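# Extend the motorized tray fully from its housing

## Task

Make the powered tray slide out of its housing to its furthest open position, and leave it there so it stays open on its own, not held by a robot. The arm bases, in metres in the scene frame, with heading in degrees counter-clockwise from +x, are: arm1 x=-0.71 y=+0.40 z=+0.76 heading -99; arm2 x=-0.26 y=-0.35 z=+0.79 heading +85; arm3 x=+0.26 y=+0.34 z=+0.74 heading -90; arm4 x=+0.75 y=-0.34 z=+0.78 heading +81.

## Robot and tools

Setup: four identical i2rt Big YAM arms, named arm1, arm2, arm3 and arm4, share the workspace. Each has six revolute joints, a two-finger gripper and a camera on its wrist. With joints 1 and 6 at zero and the hand level and pointing ahead, the wrist camera rides on top of the hand and looks toward the fingertips. The hand can reach roughly 1.0 m out from the joint-1 axis. Two fixed room cameras, cam_high and cam_low, also watch the scene.

Frame: one shared scene frame, origin on the floor, +z up. The hand point is the spot halfway between the fingertips. The hand's z axis runs along the fingers, and the fingers open and close along its y axis.

execute_actions: the argument actions is a list holding either one action or nothing. An action is an object keyed by robot name; under each name sits joints, an object of absolute joint targets (not offsets) keyed by joint name. Every arm has its own separate joints object. Allowed keys and ranges: joint1_rad -2.879 to 2.879 (base yaw; positive turns counter-clockwise seen from above; zero aims the arm along its base heading). joint2_rad 0 to 3.141 (shoulder; zero leaves the upper arm pointing back and about level, increasing raises it then brings it forward). joint3_rad 0 to 3.019 (elbow; zero folds the forearm onto the upper arm, increasing opens it). joint4_rad -1.692 to 1.57 (hand pitch; positive tilts fingers up). joint5_rad -1.57 to 1.57 (hand sideways swing; positive goes to the arm's right). joint6_rad -2.094 to 2.094 (hand roll; positive is clockwise viewed from behind the hand). gripper_m 0 to 0.093, the fingertip gap in metres. Joint units are radians. A joint counts as arrived within these tolerances: 0.045, 0.14, 0.09, 0.055, 0.03, 0.035 rad for joints 1 to 6, and 0.003 m for the gripper. Each finger pad can squeeze with roughly 50 to 62 N at most, weaker on some grippers. All commanded motions begin at once and may finish at different moments; joints run at unequal speeds, so the hand can sweep a wide curve between postures. A joint or arm you omit may still be driving at its previous target. An unknown key or out-of-range number rejects the whole call and nothing moves. An empty actions list just reports state and images. The optional cameras argument lists camera names (arm1_cam_wrist through arm4_cam_wrist, cam_high, cam_low, or all); omitting it, null or ["all"] returns every camera, [] returns none. The pictures line gives the order of the returned images.

wait: argument seconds, 0 to 10. Nothing new is commanded; the world keeps running and the same report comes back.

zoom_image: camera (one of the six names) and region [x0, y0, x1, y1] in image pixels, top-left origin, no bigger than 504 by 504. Works only on a camera that had a full image in the latest result. Wrist images are 616x616 fisheye; room images are 504x504. Calibration data exist for every camera but can be off by a few degrees and millimetres, and wrist poses inherit joint reading errors.

finished_scene: argument scene, the number of the current scene. It is final, and only succeeds if the tray is fully out and stays out once the robots let go. Replying with no tool call also ends things.

Reading results: joint_status tells how each commanded motion ended. off_target means the joint stopped short and may still be pressing. After contact_stop or time_out the joint keeps its resting spot, though a timed-out joint may keep a target no more than 0.375, 0.375, 0.113, 0.225, 0.075, 0.3 rad (joints 1 to 6) from where it is and go on pushing; on_its_own lists such things, and its held at value is the target, not the position. Sending the reported position relieves the push. A line saying joint command not followed, usually with a cause line, means a safety check blocked that arm's joint targets (the gripper part still runs); those joints show not_followed and may be retried on later actions until valid targets arrive or the path clears. Empty calls never show that line. Very small target changes may not move a joint, and a joint carrying weight tends to sag.

Hazards: the arms do not halt on contact and can shove hard. Robots pressing hard against each other ends the run in failure, and a heavy collision can too; no state line reports arm-to-arm contact, and objects touching arms do not count. The anti-collision check may react late and does not cover fingers, gripper bodies or wrist cameras. Robots act independently. Avoid dropping or slamming things and avoid sustained hard pushing.

Heat: holding loads or pushing warms motors, even while you deliberate. A MOTOR HOT line appears at 85 °C; at 100 °C that arm goes limp and falls, reported as OVER-TEMPERATURE FAULT, with limit_stop_at_motor_heat on unfinished keys; resend targets afterwards. Some heat persists into later scenes.

The simulation runs on while you compose replies, during which the robots hold the last command. Shorter robot motion is better.

Each tool is called after ">>>" in YAML: its name, and indented under it one key for each argument.

## Session

>>> execute_actions:
  actions: []

Scene clock: 0.00 s.
Motor temperatures (°C, as the motors report them): arm1=[17 18 18 17 18 18] | arm2=[18 19 17 18 17 20] | arm3=[18 20 19 17 19 20] | arm4=[19 20 17 18 20 16]
arm1.joint_positions: joint1_rad=+0.124 joint2_rad=+0.618 joint3_rad=+1.430 joint4_rad=-1.263 joint5_rad=+0.119 joint6_rad=+0.393 gripper_m=+0.095
arm1.joint_status: not commanded
arm1.hand: x=-0.7469 y=+0.1707 z=+1.3438 quat_wxyz=(-0.414, -0.726, -0.427, +0.345) (m; scene frame)
arm2.joint_positions: joint1_rad=-0.225 joint2_rad=+0.316 joint3_rad=+1.501 joint4_rad=-1.217 joint5_rad=+0.123 joint6_rad=-0.536 gripper_m=+0.094
arm2.joint_status: not commanded
arm2.hand: x=-0.2143 y=-0.2971 z=+1.4507 quat_wxyz=(-0.668, +0.527, -0.483, -0.208) (m; scene frame)
arm3.joint_positions: joint1_rad=+0.638 joint2_rad=+0.313 joint3_rad=+1.462 joint4_rad=-1.248 joint5_rad=+0.226 joint6_rad=+0.527 gripper_m=+0.094
arm3.joint_status: not commanded
arm3.hand: x=+0.2713 y=+0.2521 z=+1.3720 quat_wxyz=(-0.637, -0.547, -0.499, +0.216) (m; scene frame)
arm4.joint_positions: joint1_rad=-0.568 joint2_rad=+0.631 joint3_rad=+1.646 joint4_rad=-1.286 joint5_rad=+0.302 joint6_rad=-0.672 gripper_m=+0.095
arm4.joint_status: not commanded
arm4.hand: x=+0.9015 y=-0.2400 z=+1.4530 quat_wxyz=(-0.611, +0.473, -0.631, +0.071) (m; scene frame)
pictures: arm1_cam_wrist, arm2_cam_wrist, arm3_cam_wrist, arm4_cam_wrist, cam_high, cam_low
Images, in order (width x height): arm1_cam_wrist 616x616, arm2_cam_wrist 616x616, arm3_cam_wrist 616x616, arm4_cam_wrist 616x616, cam_high 504x504, cam_low 504x504.

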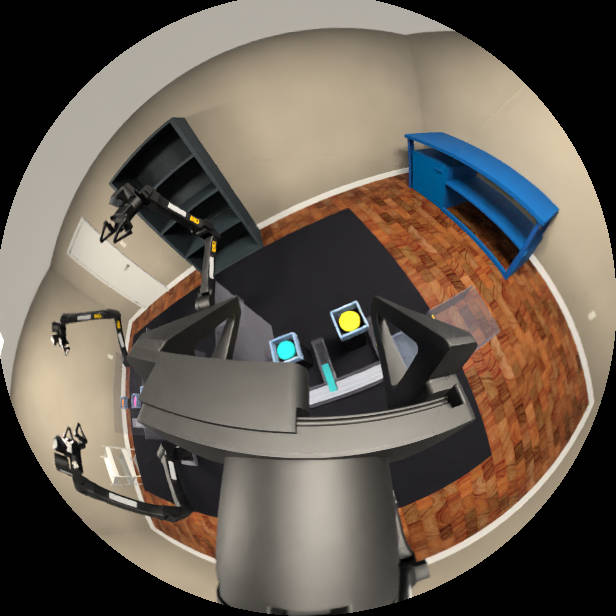

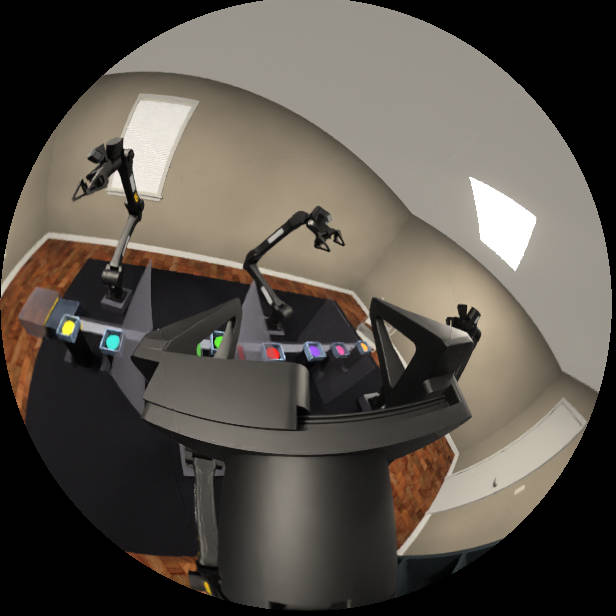

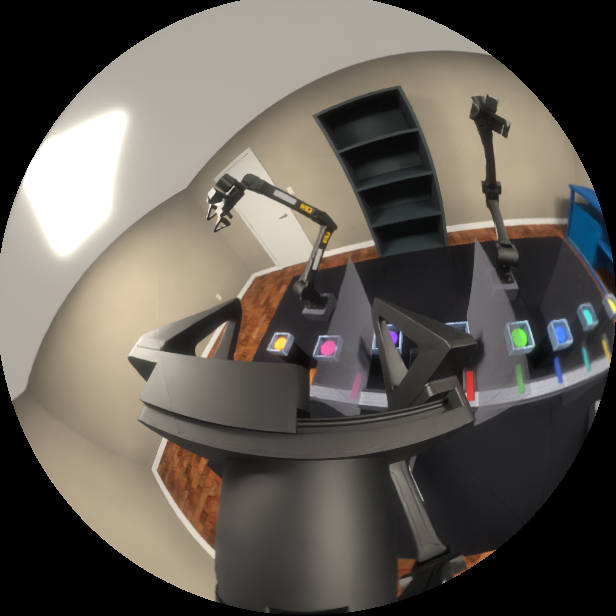

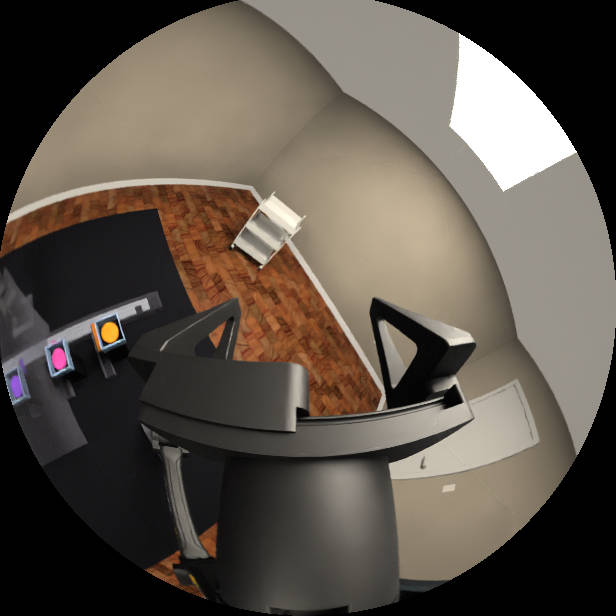

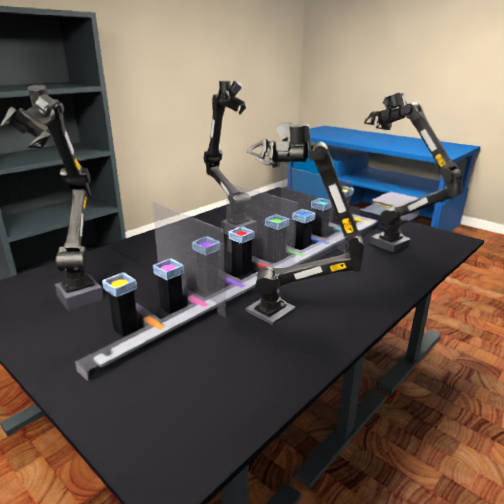

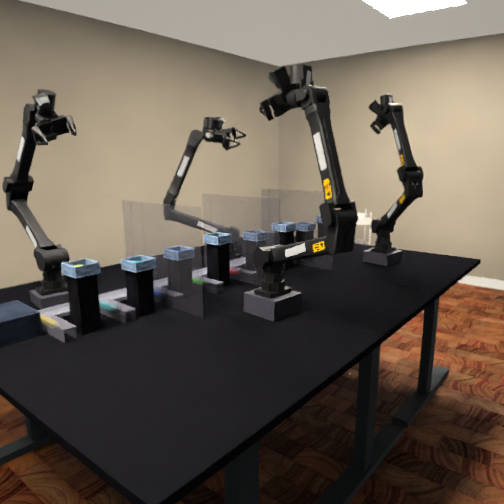

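>>> zoom_image:
  camera: "cam_high"
  region: [60, 170, 440, 390]

>>> zoom_image:
  camera: "cam_low"
  region: [0, 180, 360, 360]

>>> zoom_image:
  camera: "arm1_cam_wrist"
  region: [240, 260, 520, 420]

>>> zoom_image:
  camera: "arm2_cam_wrist"
  region: [0, 250, 200, 400]

Region (60, 170, 440, 390) of cam_high's 504x504 image, scaled by 1.326, with more detail than that image has; it fills the top 292 rows of this view, and the rest is white.

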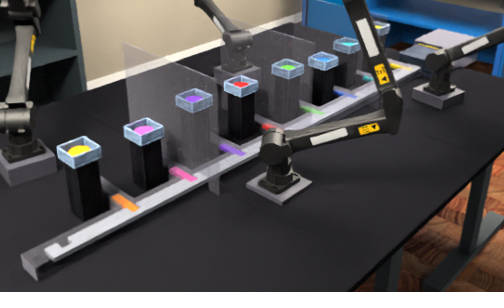

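Region (0, 180, 360, 360) of cam_low's 504x504 image, scaled by 1.400, with more detail than that image has.

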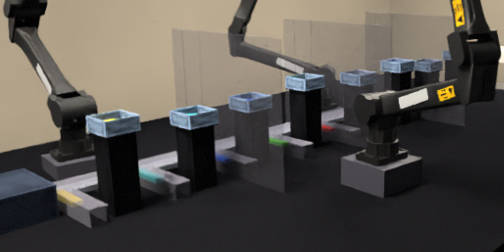

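Region (240, 260, 520, 420) of arm1_cam_wrist's 616x616 image, scaled by 1.800, with more detail than that image has; it fills the top 288 rows of this view, and the rest is white.

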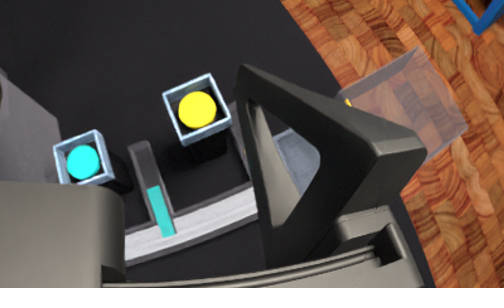

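Region (0, 250, 200, 400) of arm2_cam_wrist's 616x616 image, scaled by 2.520, with more detail than that image has; it fills the top 378 rows of this view, and the rest is white.

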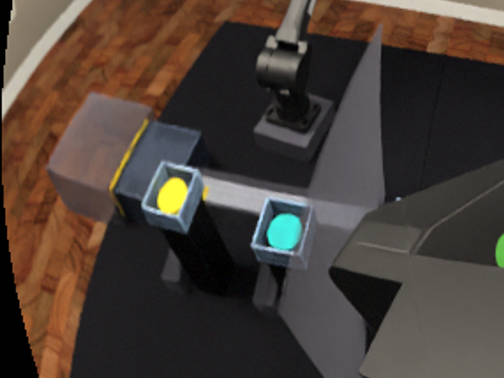

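>>> zoom_image:
  camera: "arm3_cam_wrist"
  region: [440, 280, 616, 430]

>>> zoom_image:
  camera: "arm4_cam_wrist"
  region: [0, 270, 180, 420]

>>> zoom_image:
  camera: "cam_high"
  region: [70, 250, 270, 385]

Region (440, 280, 616, 430) of arm3_cam_wrist's 616x616 image, scaled by 2.864, with more detail than that image has; it fills the top 430 rows of this view, and the rest is white.

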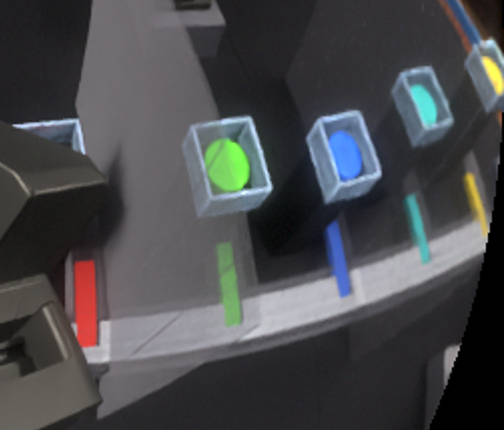

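Region (0, 270, 180, 420) of arm4_cam_wrist's 616x616 image, scaled by 2.800, with more detail than that image has.

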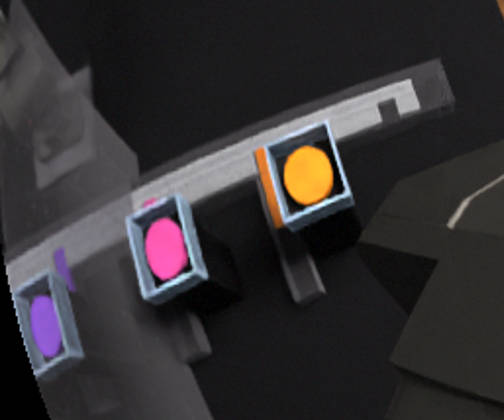

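Region (70, 250, 270, 385) of cam_high's 504x504 image, scaled by 2.520, with more detail than that image has; it fills the top 340 rows of this view, and the rest is white.

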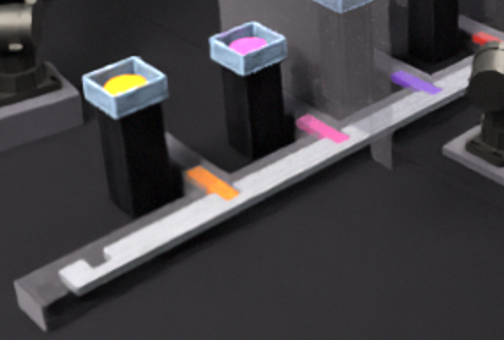

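>>> execute_actions:
  actions:
    - {"arm1":{"joints":{"joint1_rad":0.16,"joint2_rad":1.45,"joint3_rad":1.55,"joint4_rad":-1.65,"joint5_rad":0,"joint6_rad":0,"gripper_m":0}},"arm2":{"joints":{"joint1_rad":0.09,"joint2_rad":1.45,"joint3_rad":1.5,"joint4_rad":-1.6,"joint5_rad":0,"joint6_rad":0,"gripper_m":0}},"arm3":{"joints":{"joint1_rad":-0.1,"joint2_rad":1.3,"joint3_rad":1.4,"joint4_rad":-1.65,"joint5_rad":0,"joint6_rad":0,"gripper_m":0}},"arm4":{"joints":{"joint1_rad":0.16,"joint2_rad":1.4,"joint3_rad":1.45,"joint4_rad":-1.6,"joint5_rad":0,"joint6_rad":0,"gripper_m":0}}}

Scene clock: 69.33 s.
Motor temperatures (°C, as the motors report them): arm1=[17 18 24 18 18 18] | arm2=[18 20 20 18 17 20] | arm3=[18 21 23 17 19 20] | arm4=[19 21 21 19 20 16]
arm1.joint_positions: joint1_rad=+0.155 joint2_rad=+1.452 joint3_rad=+1.537 joint4_rad=-1.640 joint5_rad=+0.003 joint6_rad=+0.015 gripper_m=+0.001
arm1.joint_status: all done
arm1.hand: x=-0.7190 y=-0.0277 z=+1.0723 quat_wxyz=(-0.012, -0.714, -0.700, +0.010) (m; scene frame)
arm2.joint_positions: joint1_rad=+0.084 joint2_rad=+1.451 joint3_rad=+1.495 joint4_rad=-1.587 joint5_rad=+0.003 joint6_rad=-0.014 gripper_m=+0.000
arm2.joint_status: all done
arm2.hand: x=-0.2557 y=+0.0798 z=+1.0837 quat_wxyz=(-0.014, +0.709, -0.705, -0.017) (m; scene frame)
arm3.joint_positions: joint1_rad=-0.104 joint2_rad=+1.306 joint3_rad=+1.389 joint4_rad=-1.639 joint5_rad=+0.001 joint6_rad=+0.009 gripper_m=+0.000
arm3.joint_status: all done
arm3.hand: x=+0.2168 y=-0.0317 z=+1.0354 quat_wxyz=(-0.005, -0.745, -0.667, +0.006) (m; scene frame)
arm4.joint_positions: joint1_rad=+0.166 joint2_rad=+1.405 joint3_rad=+1.440 joint4_rad=-1.590 joint5_rad=+0.001 joint6_rad=-0.010 gripper_m=+0.001
arm4.joint_status: all done
arm4.hand: x=+0.7420 y=+0.0678 z=+1.0648 quat_wxyz=(-0.011, +0.712, -0.702, -0.001) (m; scene frame)
pictures: arm1_cam_wrist, arm2_cam_wrist, arm3_cam_wrist, arm4_cam_wrist, cam_high, cam_low
camera_calibration (this result's frames):
arm1_cam_wrist: T_world_to_cam=[[-0.999909, 0.0132621, 0.00229077, -0.722286], [0.0122072, 0.82204, 0.569299, -0.571882], [0.00566702, 0.569275, -0.822127, 1.02019], [0, 0, 0, 1]] pos_world=[-0.721021, -0.101078, 1.16595]
arm2_cam_wrist: T_world_to_cam=[[0.999875, 0.0158106, -0.000743233, 0.257118], [0.0135852, -0.83315, 0.552881, -0.523928], [0.00812214, -0.552821, -0.83326, 1.07058], [0, 0, 0, 1]] pos_world=[-0.258663, 0.151265, 1.18193]
arm3_cam_wrist: T_world_to_cam=[[-0.993461, 0.113442, 0.0128577, 0.203028], [0.100129, 0.811642, 0.575509, -0.588811], [0.0548513, 0.573033, -0.817694, 0.978565], [0, 0, 0, 1]] pos_world=[0.206982, -0.105879, 1.13642]
arm4_cam_wrist: T_world_to_cam=[[0.999692, 0.00334844, 0.0245861, -0.770859], [-0.0113169, -0.820268, 0.571868, -0.538377], [0.0220821, -0.57197, -0.819977, 1.01789], [0, 0, 0, 1]] pos_world=[0.742052, 0.143171, 1.16148]
Images, in order (width x height): arm1_cam_wrist 616x616, arm2_cam_wrist 616x616, arm3_cam_wrist 616x616, arm4_cam_wrist 616x616, cam_high 504x504, cam_low 504x504.

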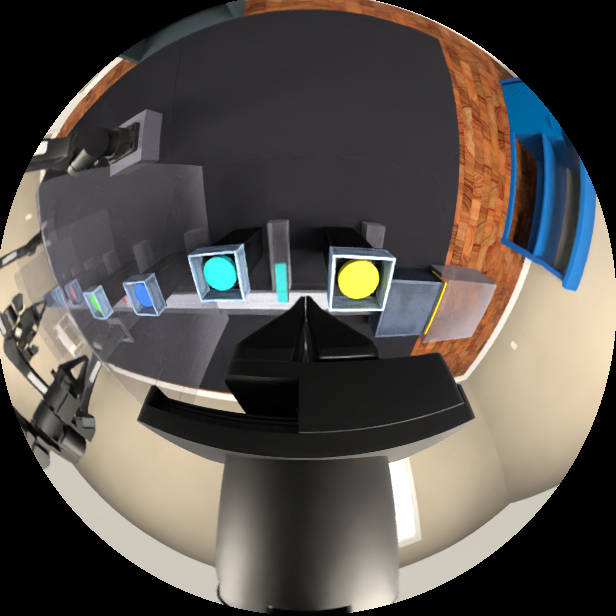

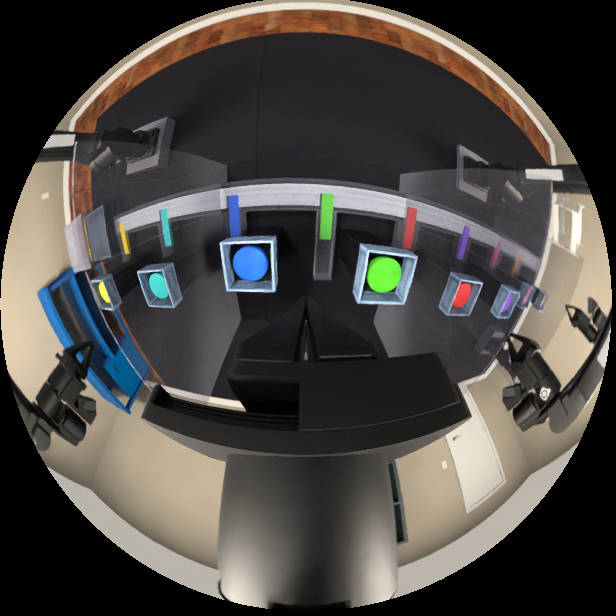

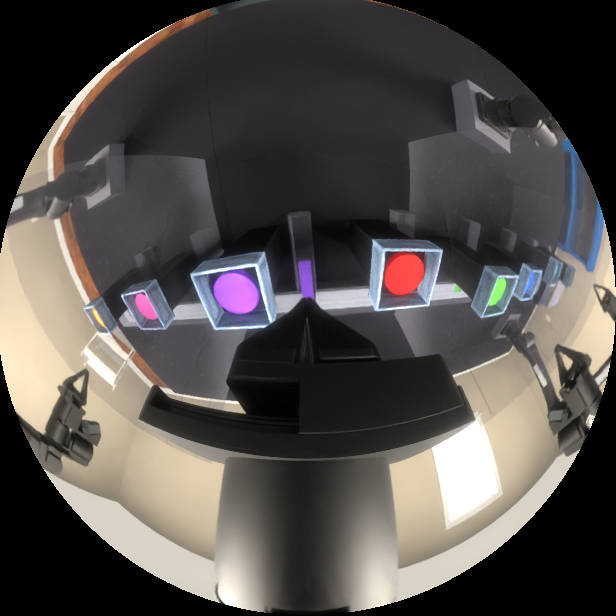

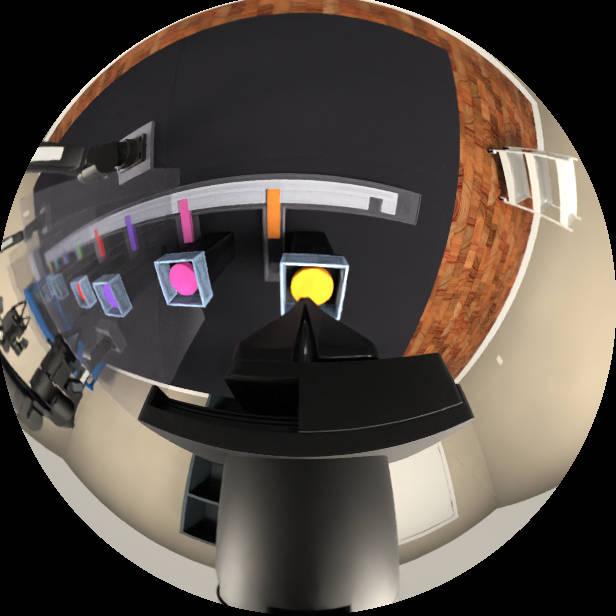

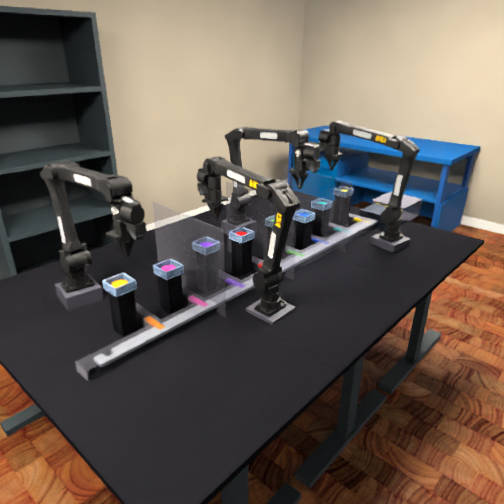

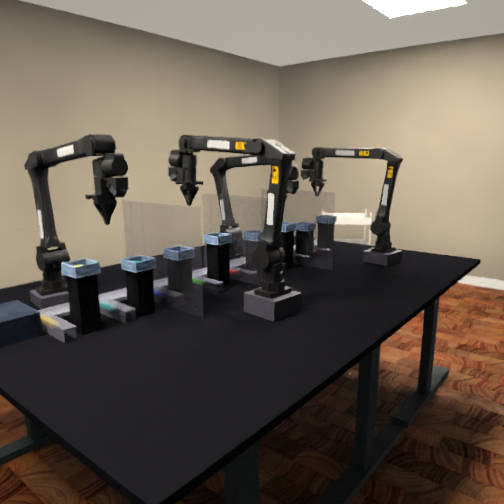

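>>> zoom_image:
  camera: "arm2_cam_wrist"
  region: [90, 170, 340, 270]

>>> zoom_image:
  camera: "arm2_cam_wrist"
  region: [300, 170, 550, 290]

>>> zoom_image:
  camera: "arm4_cam_wrist"
  region: [90, 165, 430, 265]

Region (90, 170, 340, 270) of arm2_cam_wrist's 616x616 image, scaled by 2.016, with more detail than that image has; it fills the top 202 rows of this view, and the rest is white.

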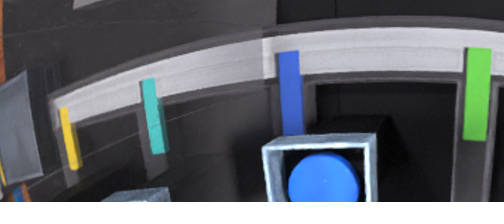

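Region (300, 170, 550, 290) of arm2_cam_wrist's 616x616 image, scaled by 2.016, with more detail than that image has; it fills the top 242 rows of this view, and the rest is white.

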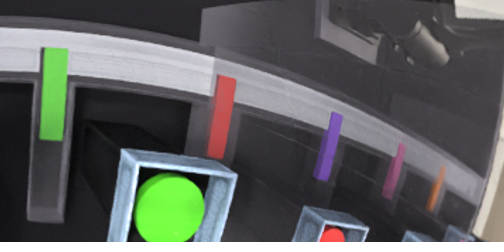

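Region (90, 165, 430, 265) of arm4_cam_wrist's 616x616 image, scaled by 1.482, with more detail than that image has; it fills the top 148 rows of this view, and the rest is white.

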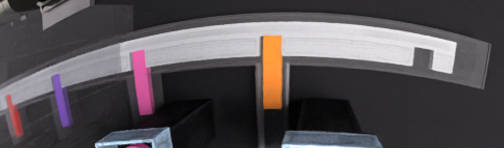

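>>> execute_actions:
  actions:
    - {"arm1":{"joints":{"joint1_rad":0.483,"joint2_rad":1.44,"joint3_rad":1.26,"joint4_rad":-1.38}},"arm2":{"joints":{"joint1_rad":-0.185,"joint2_rad":1.455,"joint3_rad":1.295,"joint4_rad":-1.40}},"arm3":{"joints":{"joint1_rad":0.168,"joint2_rad":1.21,"joint3_rad":1.22,"joint4_rad":-1.57}},"arm4":{"joints":{"joint1_rad":0.127,"joint2_rad":1.29,"joint3_rad":1.158,"joint4_rad":-1.43}}}
  cameras: ["arm1_cam_wrist","arm2_cam_wrist","arm3_cam_wrist","arm4_cam_wrist"]

Scene clock: 161.60 s.
Motor temperatures (°C, as the motors report them): arm1=[17 20 28 17 18 18] | arm2=[18 21 25 18 17 20] | arm3=[18 21 29 17 19 20] | arm4=[19 23 25 18 20 16]
arm1.joint_positions: joint1_rad=+0.488 joint2_rad=+1.437 joint3_rad=+1.256 joint4_rad=-1.391 joint5_rad=-0.001 joint6_rad=+0.013 gripper_m=+0.001
arm1.joint_status: all done
arm1.hand: x=-0.5823 y=+0.0076 z=+0.9721 quat_wxyz=(-0.007, -0.587, -0.809, +0.004) (m; scene frame)
arm2.joint_positions: joint1_rad=-0.190 joint2_rad=+1.452 joint3_rad=+1.296 joint4_rad=-1.415 joint5_rad=+0.001 joint6_rad=-0.012 gripper_m=+0.000
arm2.joint_status: all done
arm2.hand: x=-0.1427 y=+0.0532 z=+1.0060 quat_wxyz=(-0.002, +0.606, -0.796, -0.008) (m; scene frame)
arm3.joint_positions: joint1_rad=+0.176 joint2_rad=+1.210 joint3_rad=+1.217 joint4_rad=-1.583 joint5_rad=+0.001 joint6_rad=+0.008 gripper_m=+0.000
arm3.joint_status: all done
arm3.hand: x=+0.3135 y=+0.0114 z=+1.0014 quat_wxyz=(+0.002, -0.645, -0.765, -0.001) (m; scene frame)
arm4.joint_positions: joint1_rad=+0.132 joint2_rad=+1.286 joint3_rad=+1.159 joint4_rad=-1.441 joint5_rad=+0.001 joint6_rad=-0.009 gripper_m=+0.001
arm4.joint_status: all done
arm4.hand: x=+0.7553 y=+0.0160 z=+1.0011 quat_wxyz=(-0.007, +0.700, -0.714, +0.003) (m; scene frame)
pictures: arm1_cam_wrist, arm2_cam_wrist, arm3_cam_wrist, arm4_cam_wrist
camera_calibration (this result's frames):
arm1_cam_wrist: T_world_to_cam=[[-0.948655, -0.316279, 0.00470667, -0.555834], [-0.25471, 0.772638, 0.58151, -0.712378], [-0.187556, 0.550453, -0.813526, 0.796237], [0, 0, 0, 1]] pos_world=[-0.559406, -0.0636796, 1.06463]
arm2_cam_wrist: T_world_to_cam=[[0.966432, -0.256821, -0.00718622, 0.160697], [-0.205499, -0.789487, 0.578343, -0.563837], [-0.154204, -0.557453, -0.815762, 0.949718], [0, 0, 0, 1]] pos_world=[-0.12472, 0.125551, 1.10199]
arm3_cam_wrist: T_world_to_cam=[[-0.985887, -0.166904, 0.013065, 0.295246], [-0.126988, 0.796389, 0.591302, -0.55833], [-0.109096, 0.581298, -0.806344, 0.96078], [0, 0, 0, 1]] pos_world=[0.324995, -0.0645734, 1.101]
arm4_cam_wrist: T_world_to_cam=[[0.999212, -0.0312094, 0.0245168, -0.781437], [-0.0396485, -0.812374, 0.581788, -0.532974], [0.00175952, -0.582302, -0.812971, 0.944258], [0, 0, 0, 1]] pos_world=[0.758028, 0.0924805, 1.09689]
Images, in order (width x height): arm1_cam_wrist 616x616, arm2_cam_wrist 616x616, arm3_cam_wrist 616x616, arm4_cam_wrist 616x616.

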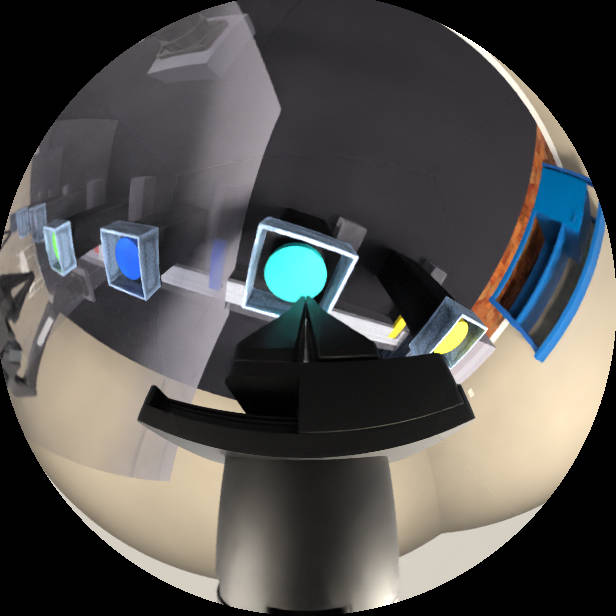

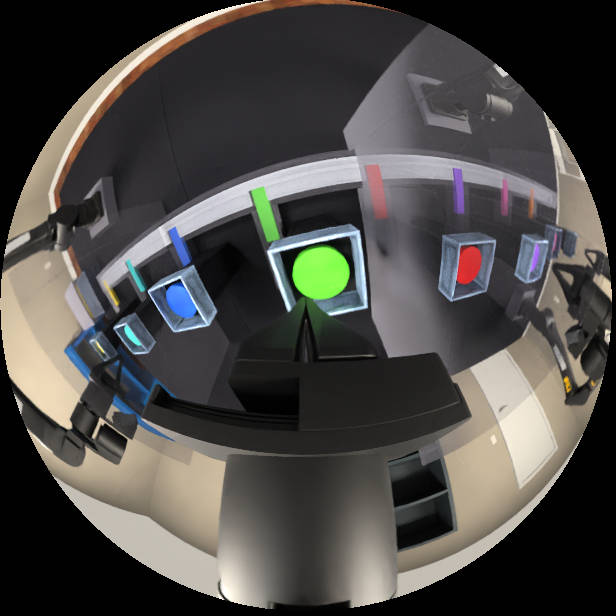

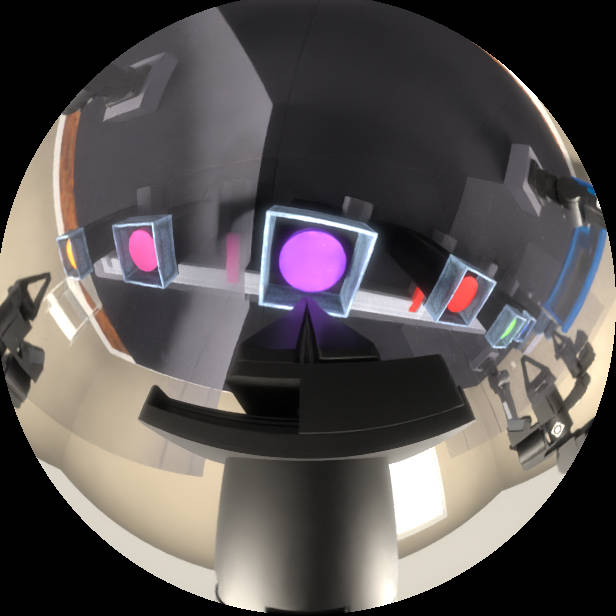

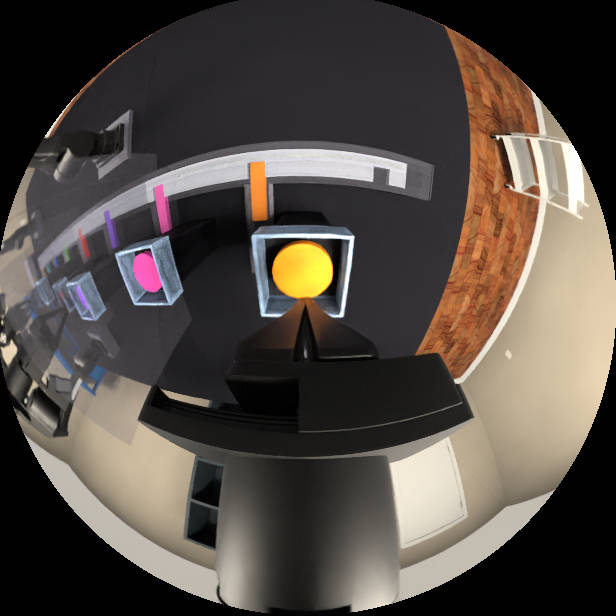

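>>> execute_actions:
  actions:
    - {"arm1":{"joints":{"joint1_rad":0.503,"joint2_rad":1.503,"joint3_rad":1.09,"joint4_rad":-1.15}},"arm2":{"joints":{"joint1_rad":-0.227,"joint2_rad":1.502,"joint3_rad":1.07,"joint4_rad":-1.135}},"arm3":{"joints":{"joint1_rad":0.155,"joint2_rad":1.252,"joint3_rad":1.07,"joint4_rad":-1.38}},"arm4":{"joints":{"joint2_rad":1.351,"joint3_rad":0.976,"joint4_rad":-1.185}}}

Scene clock: 186.97 s.
Motor temperatures (°C, as the motors report them): arm1=[17 20 27 17 18 18] | arm2=[18 21 25 18 17 20] | arm3=[18 21 29 17 19 20] | arm4=[19 22 25 18 20 16]
arm1.joint_positions: joint1_rad=+0.497 joint2_rad=+1.468 joint3_rad=+1.111 joint4_rad=-1.186 joint5_rad=-0.001 joint6_rad=+0.013 gripper_m=+0.001
arm1.joint_status: all done
arm1.hand: x=-0.5778 y=+0.0067 z=+0.9065 quat_wxyz=(-0.019, -0.583, -0.812, +0.013) (m; scene frame)
arm2.joint_positions: joint1_rad=-0.225 joint2_rad=+1.464 joint3_rad=+1.094 joint4_rad=-1.168 joint5_rad=+0.001 joint6_rad=-0.012 gripper_m=+0.000
arm2.joint_status: all done
arm2.hand: x=-0.1319 y=+0.0418 z=+0.9266 quat_wxyz=(-0.014, +0.591, -0.806, -0.018) (m; scene frame)
arm3.joint_positions: joint1_rad=+0.161 joint2_rad=+1.232 joint3_rad=+1.083 joint4_rad=-1.416 joint5_rad=+0.001 joint6_rad=+0.008 gripper_m=+0.000
arm3.joint_status: all done
arm3.hand: x=+0.3099 y=+0.0037 z=+0.9434 quat_wxyz=(-0.002, -0.650, -0.760, +0.002) (m; scene frame)
arm4.joint_positions: joint1_rad=+0.132 joint2_rad=+1.321 joint3_rad=+0.999 joint4_rad=-1.219 joint5_rad=+0.001 joint6_rad=-0.009 gripper_m=+0.001
arm4.joint_status: all done
arm4.hand: x=+0.7563 y=+0.0198 z=+0.9300 quat_wxyz=(-0.017, +0.700, -0.714, -0.006) (m; scene frame)
pictures: arm1_cam_wrist, arm2_cam_wrist, arm3_cam_wrist, arm4_cam_wrist, cam_high, cam_low
camera_calibration (this result's frames):
arm1_cam_wrist: T_world_to_cam=[[-0.945642, -0.325175, 0.00466656, -0.549693], [-0.267454, 0.785787, 0.55768, -0.658333], [-0.185011, 0.526118, -0.830043, 0.760823], [0, 0, 0, 1]] pos_world=[-0.555126, -0.0617199, 1.00122]
arm2_cam_wrist: T_world_to_cam=[[0.95667, -0.291093, -0.00693256, 0.14668], [-0.238951, -0.798465, 0.552591, -0.504884], [-0.166391, -0.52699, -0.833424, 0.893748], [0, 0, 0, 1]] pos_world=[-0.112255, 0.110562, 1.02488]
arm3_cam_wrist: T_world_to_cam=[[-0.988225, -0.152458, 0.0129607, 0.291923], [-0.116447, 0.804333, 0.582657, -0.513513], [-0.0992556, 0.574287, -0.812615, 0.920913], [0, 0, 0, 1]] pos_world=[0.320094, -0.0713266, 1.04377]
arm4_cam_wrist: T_world_to_cam=[[0.999204, -0.0315332, 0.0244473, -0.780509], [-0.0398147, -0.82805, 0.559238, -0.467016], [0.002609, -0.559766, -0.828647, 0.902135], [0, 0, 0, 1]] pos_world=[0.758939, 0.0936593, 1.02781]
Images, in order (width x height): arm1_cam_wrist 616x616, arm2_cam_wrist 616x616, arm3_cam_wrist 616x616, arm4_cam_wrist 616x616, cam_high 504x504, cam_low 504x504.

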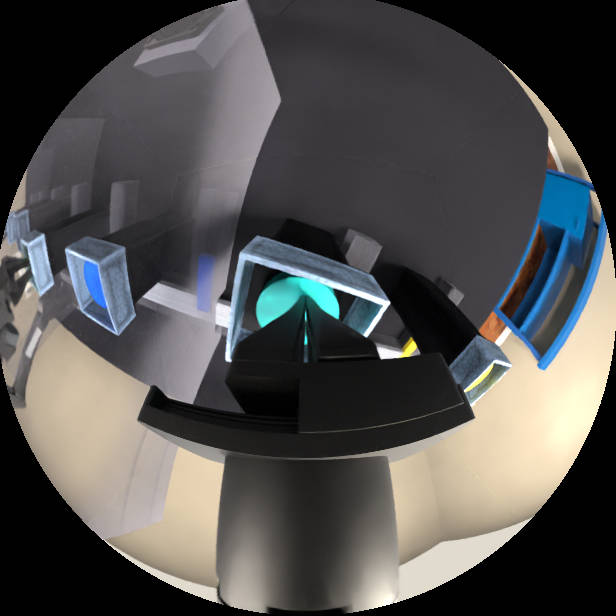

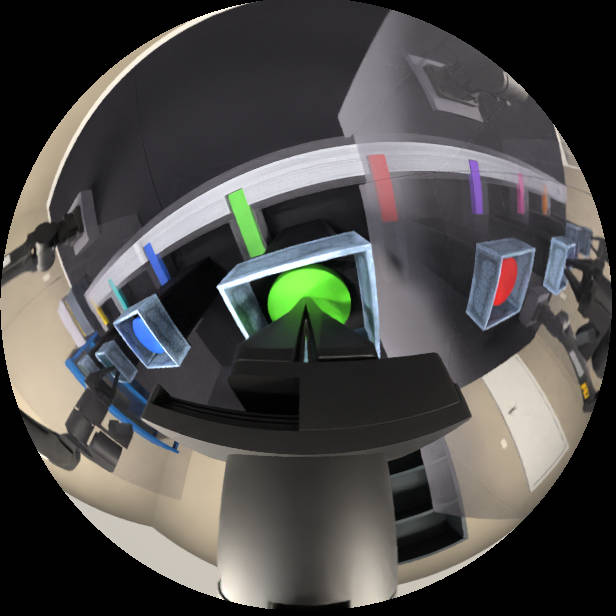

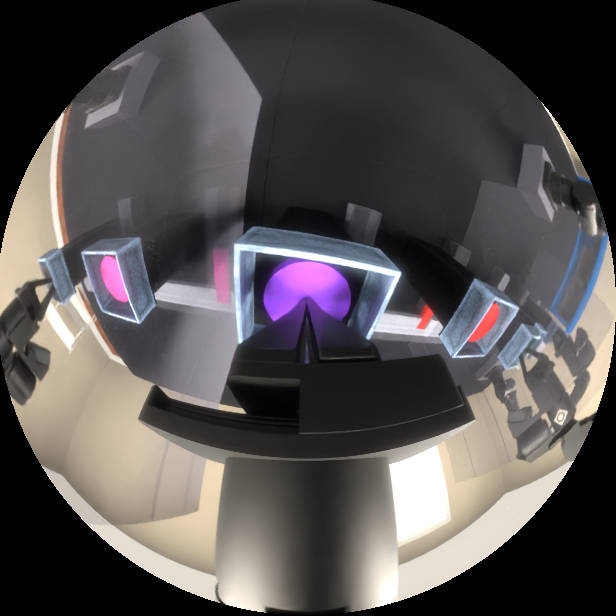

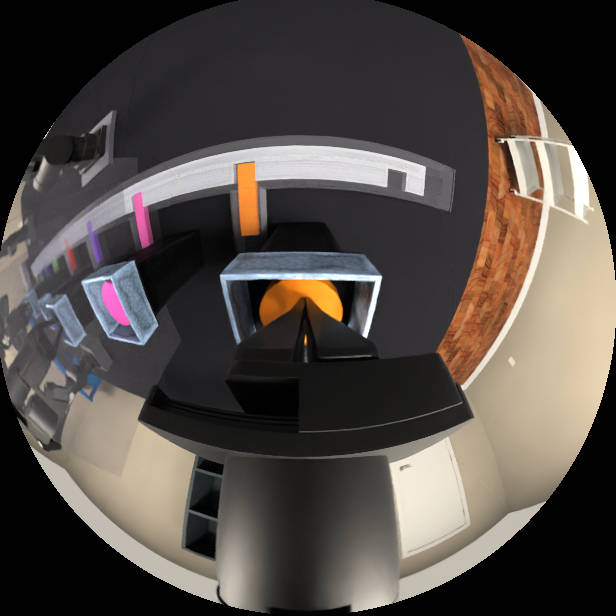

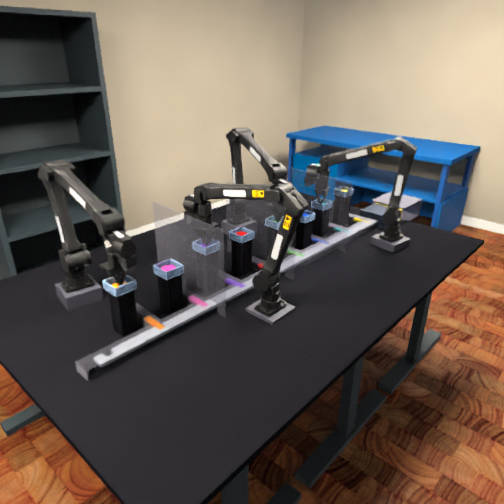

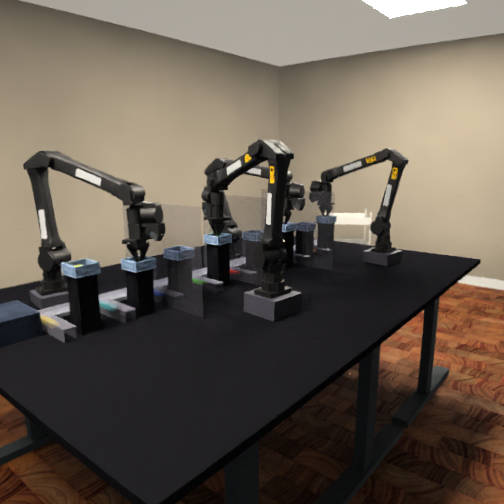

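Possibly still settling; check.

>>> execute_actions:
  actions: []
  cameras: ["arm2_cam_wrist","arm4_cam_wrist","cam_high"]

Scene clock: 189.50 s.
Motor temperatures (°C, as the motors report them): arm1=[17 20 27 17 18 18] | arm2=[18 21 25 18 17 20] | arm3=[18 21 29 17 19 20] | arm4=[19 22 25 18 20 16]
arm1.joint_positions: joint1_rad=+0.497 joint2_rad=+1.468 joint3_rad=+1.111 joint4_rad=-1.186 joint5_rad=-0.001 joint6_rad=+0.013 gripper_m=+0.001
arm1.joint_status: all done
arm1.hand: x=-0.5778 y=+0.0067 z=+0.9065 quat_wxyz=(-0.019, -0.583, -0.812, +0.013) (m; scene frame)
arm2.joint_positions: joint1_rad=-0.225 joint2_rad=+1.464 joint3_rad=+1.094 joint4_rad=-1.168 joint5_rad=+0.001 joint6_rad=-0.012 gripper_m=+0.000
arm2.joint_status: all done
arm2.hand: x=-0.1319 y=+0.0418 z=+0.9266 quat_wxyz=(-0.014, +0.591, -0.806, -0.018) (m; scene frame)
arm3.joint_positions: joint1_rad=+0.161 joint2_rad=+1.232 joint3_rad=+1.083 joint4_rad=-1.416 joint5_rad=+0.001 joint6_rad=+0.008 gripper_m=+0.000
arm3.joint_status: all done
arm3.hand: x=+0.3099 y=+0.0037 z=+0.9434 quat_wxyz=(-0.002, -0.650, -0.760, +0.002) (m; scene frame)
arm4.joint_positions: joint1_rad=+0.132 joint2_rad=+1.321 joint3_rad=+0.999 joint4_rad=-1.219 joint5_rad=+0.001 joint6_rad=-0.009 gripper_m=+0.001
arm4.joint_status: all done
arm4.hand: x=+0.7563 y=+0.0198 z=+0.9300 quat_wxyz=(-0.017, +0.700, -0.714, -0.006) (m; scene frame)
pictures: arm2_cam_wrist, arm4_cam_wrist, cam_high
camera_calibration (this result's frames):
arm2_cam_wrist: T_world_to_cam=[[0.95667, -0.291093, -0.00693256, 0.14668], [-0.238951, -0.798465, 0.552591, -0.504884], [-0.166391, -0.52699, -0.833424, 0.893748], [0, 0, 0, 1]] pos_world=[-0.112255, 0.110562, 1.02488]
arm4_cam_wrist: T_world_to_cam=[[0.999204, -0.0315332, 0.0244473, -0.780509], [-0.0398147, -0.82805, 0.559238, -0.467016], [0.002609, -0.559766, -0.828647, 0.902135], [0, 0, 0, 1]] pos_world=[0.758939, 0.0936593, 1.02781]
Images, in order (width x height): arm2_cam_wrist 616x616, arm4_cam_wrist 616x616, cam_high 504x504.

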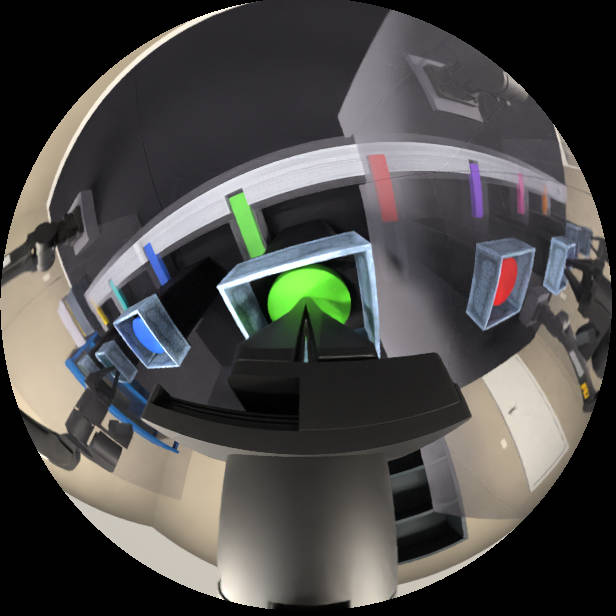

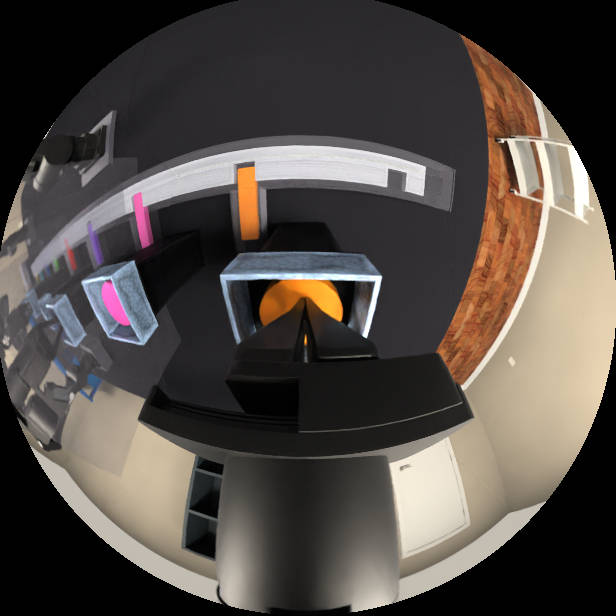

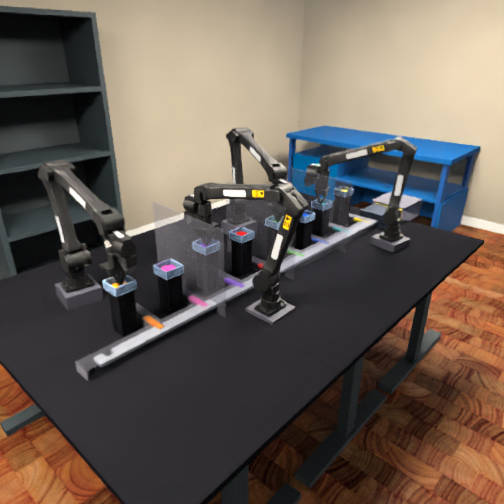

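>>> execute_actions:
  actions: []
  cameras: ["arm2_cam_wrist","arm4_cam_wrist","cam_high","cam_low"]

Scene clock: 226.40 s.
Motor temperatures (°C, as the motors report them): arm1=[17 20 25 18 18 18] | arm2=[18 21 23 18 17 20] | arm3=[18 21 28 17 19 20] | arm4=[19 22 24 19 20 16]
arm1.joint_positions: joint1_rad=+0.497 joint2_rad=+1.468 joint3_rad=+1.111 joint4_rad=-1.186 joint5_rad=-0.001 joint6_rad=+0.013 gripper_m=+0.001
arm1.joint_status: all done
arm1.hand: x=-0.5778 y=+0.0067 z=+0.9065 quat_wxyz=(-0.019, -0.583, -0.812, +0.013) (m; scene frame)
arm2.joint_positions: joint1_rad=-0.225 joint2_rad=+1.464 joint3_rad=+1.094 joint4_rad=-1.168 joint5_rad=+0.001 joint6_rad=-0.012 gripper_m=+0.000
arm2.joint_status: all done
arm2.hand: x=-0.1319 y=+0.0418 z=+0.9266 quat_wxyz=(-0.014, +0.591, -0.806, -0.018) (m; scene frame)
arm3.joint_positions: joint1_rad=+0.161 joint2_rad=+1.232 joint3_rad=+1.083 joint4_rad=-1.416 joint5_rad=+0.001 joint6_rad=+0.008 gripper_m=+0.000
arm3.joint_status: all done
arm3.hand: x=+0.3099 y=+0.0037 z=+0.9434 quat_wxyz=(-0.002, -0.650, -0.760, +0.002) (m; scene frame)
arm4.joint_positions: joint1_rad=+0.132 joint2_rad=+1.321 joint3_rad=+0.999 joint4_rad=-1.219 joint5_rad=+0.001 joint6_rad=-0.009 gripper_m=+0.001
arm4.joint_status: all done
arm4.hand: x=+0.7563 y=+0.0198 z=+0.9300 quat_wxyz=(-0.017, +0.700, -0.714, -0.006) (m; scene frame)
pictures: arm2_cam_wrist, arm4_cam_wrist, cam_high, cam_low
camera_calibration (this result's frames):
arm2_cam_wrist: T_world_to_cam=[[0.95667, -0.291093, -0.00693256, 0.14668], [-0.238951, -0.798465, 0.552591, -0.504884], [-0.166391, -0.52699, -0.833424, 0.893748], [0, 0, 0, 1]] pos_world=[-0.112255, 0.110562, 1.02488]
arm4_cam_wrist: T_world_to_cam=[[0.999204, -0.0315332, 0.0244473, -0.780509], [-0.0398147, -0.82805, 0.559238, -0.467016], [0.002609, -0.559766, -0.828647, 0.902135], [0, 0, 0, 1]] pos_world=[0.758939, 0.0936593, 1.02781]
Images, in order (width x height): arm2_cam_wrist 616x616, arm4_cam_wrist 616x616, cam_high 504x504, cam_low 504x504.

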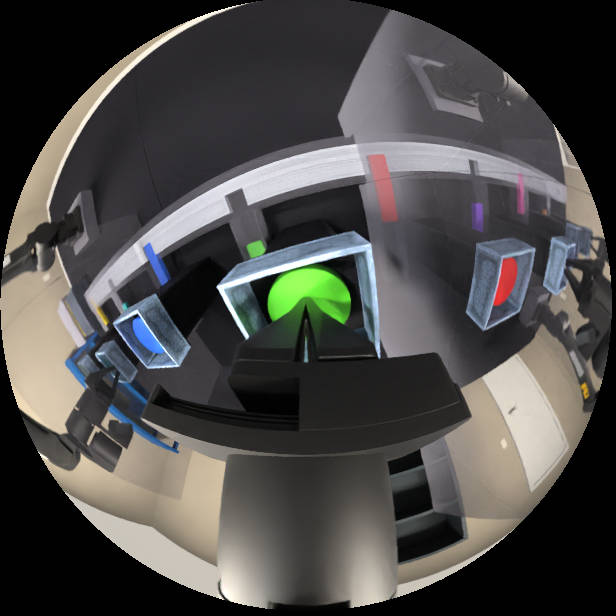

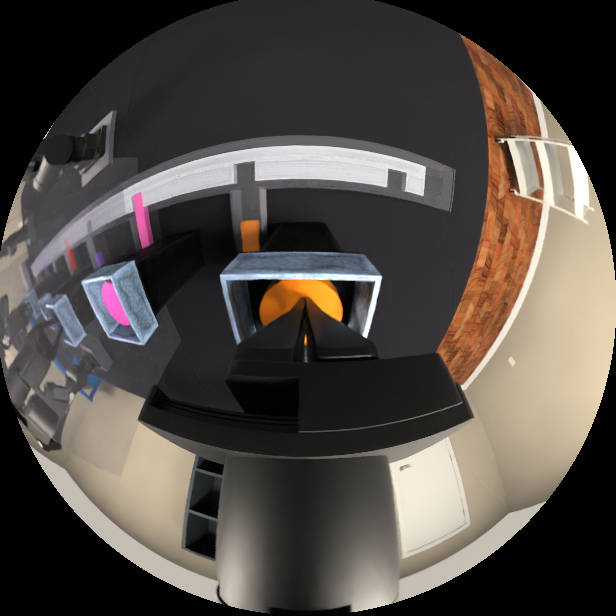

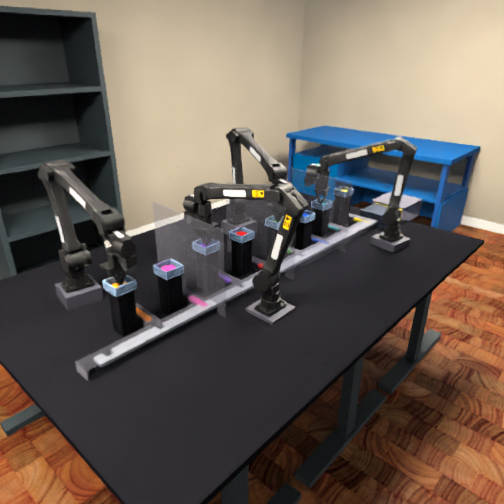

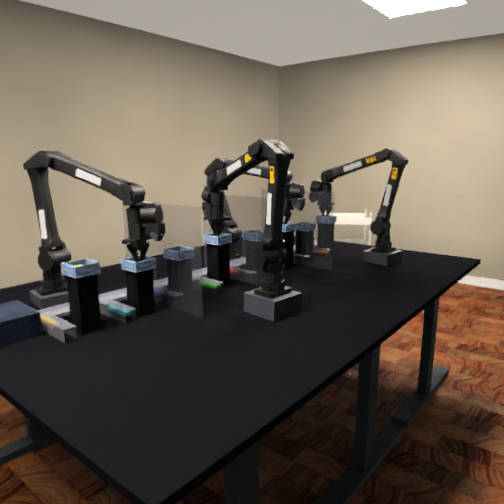

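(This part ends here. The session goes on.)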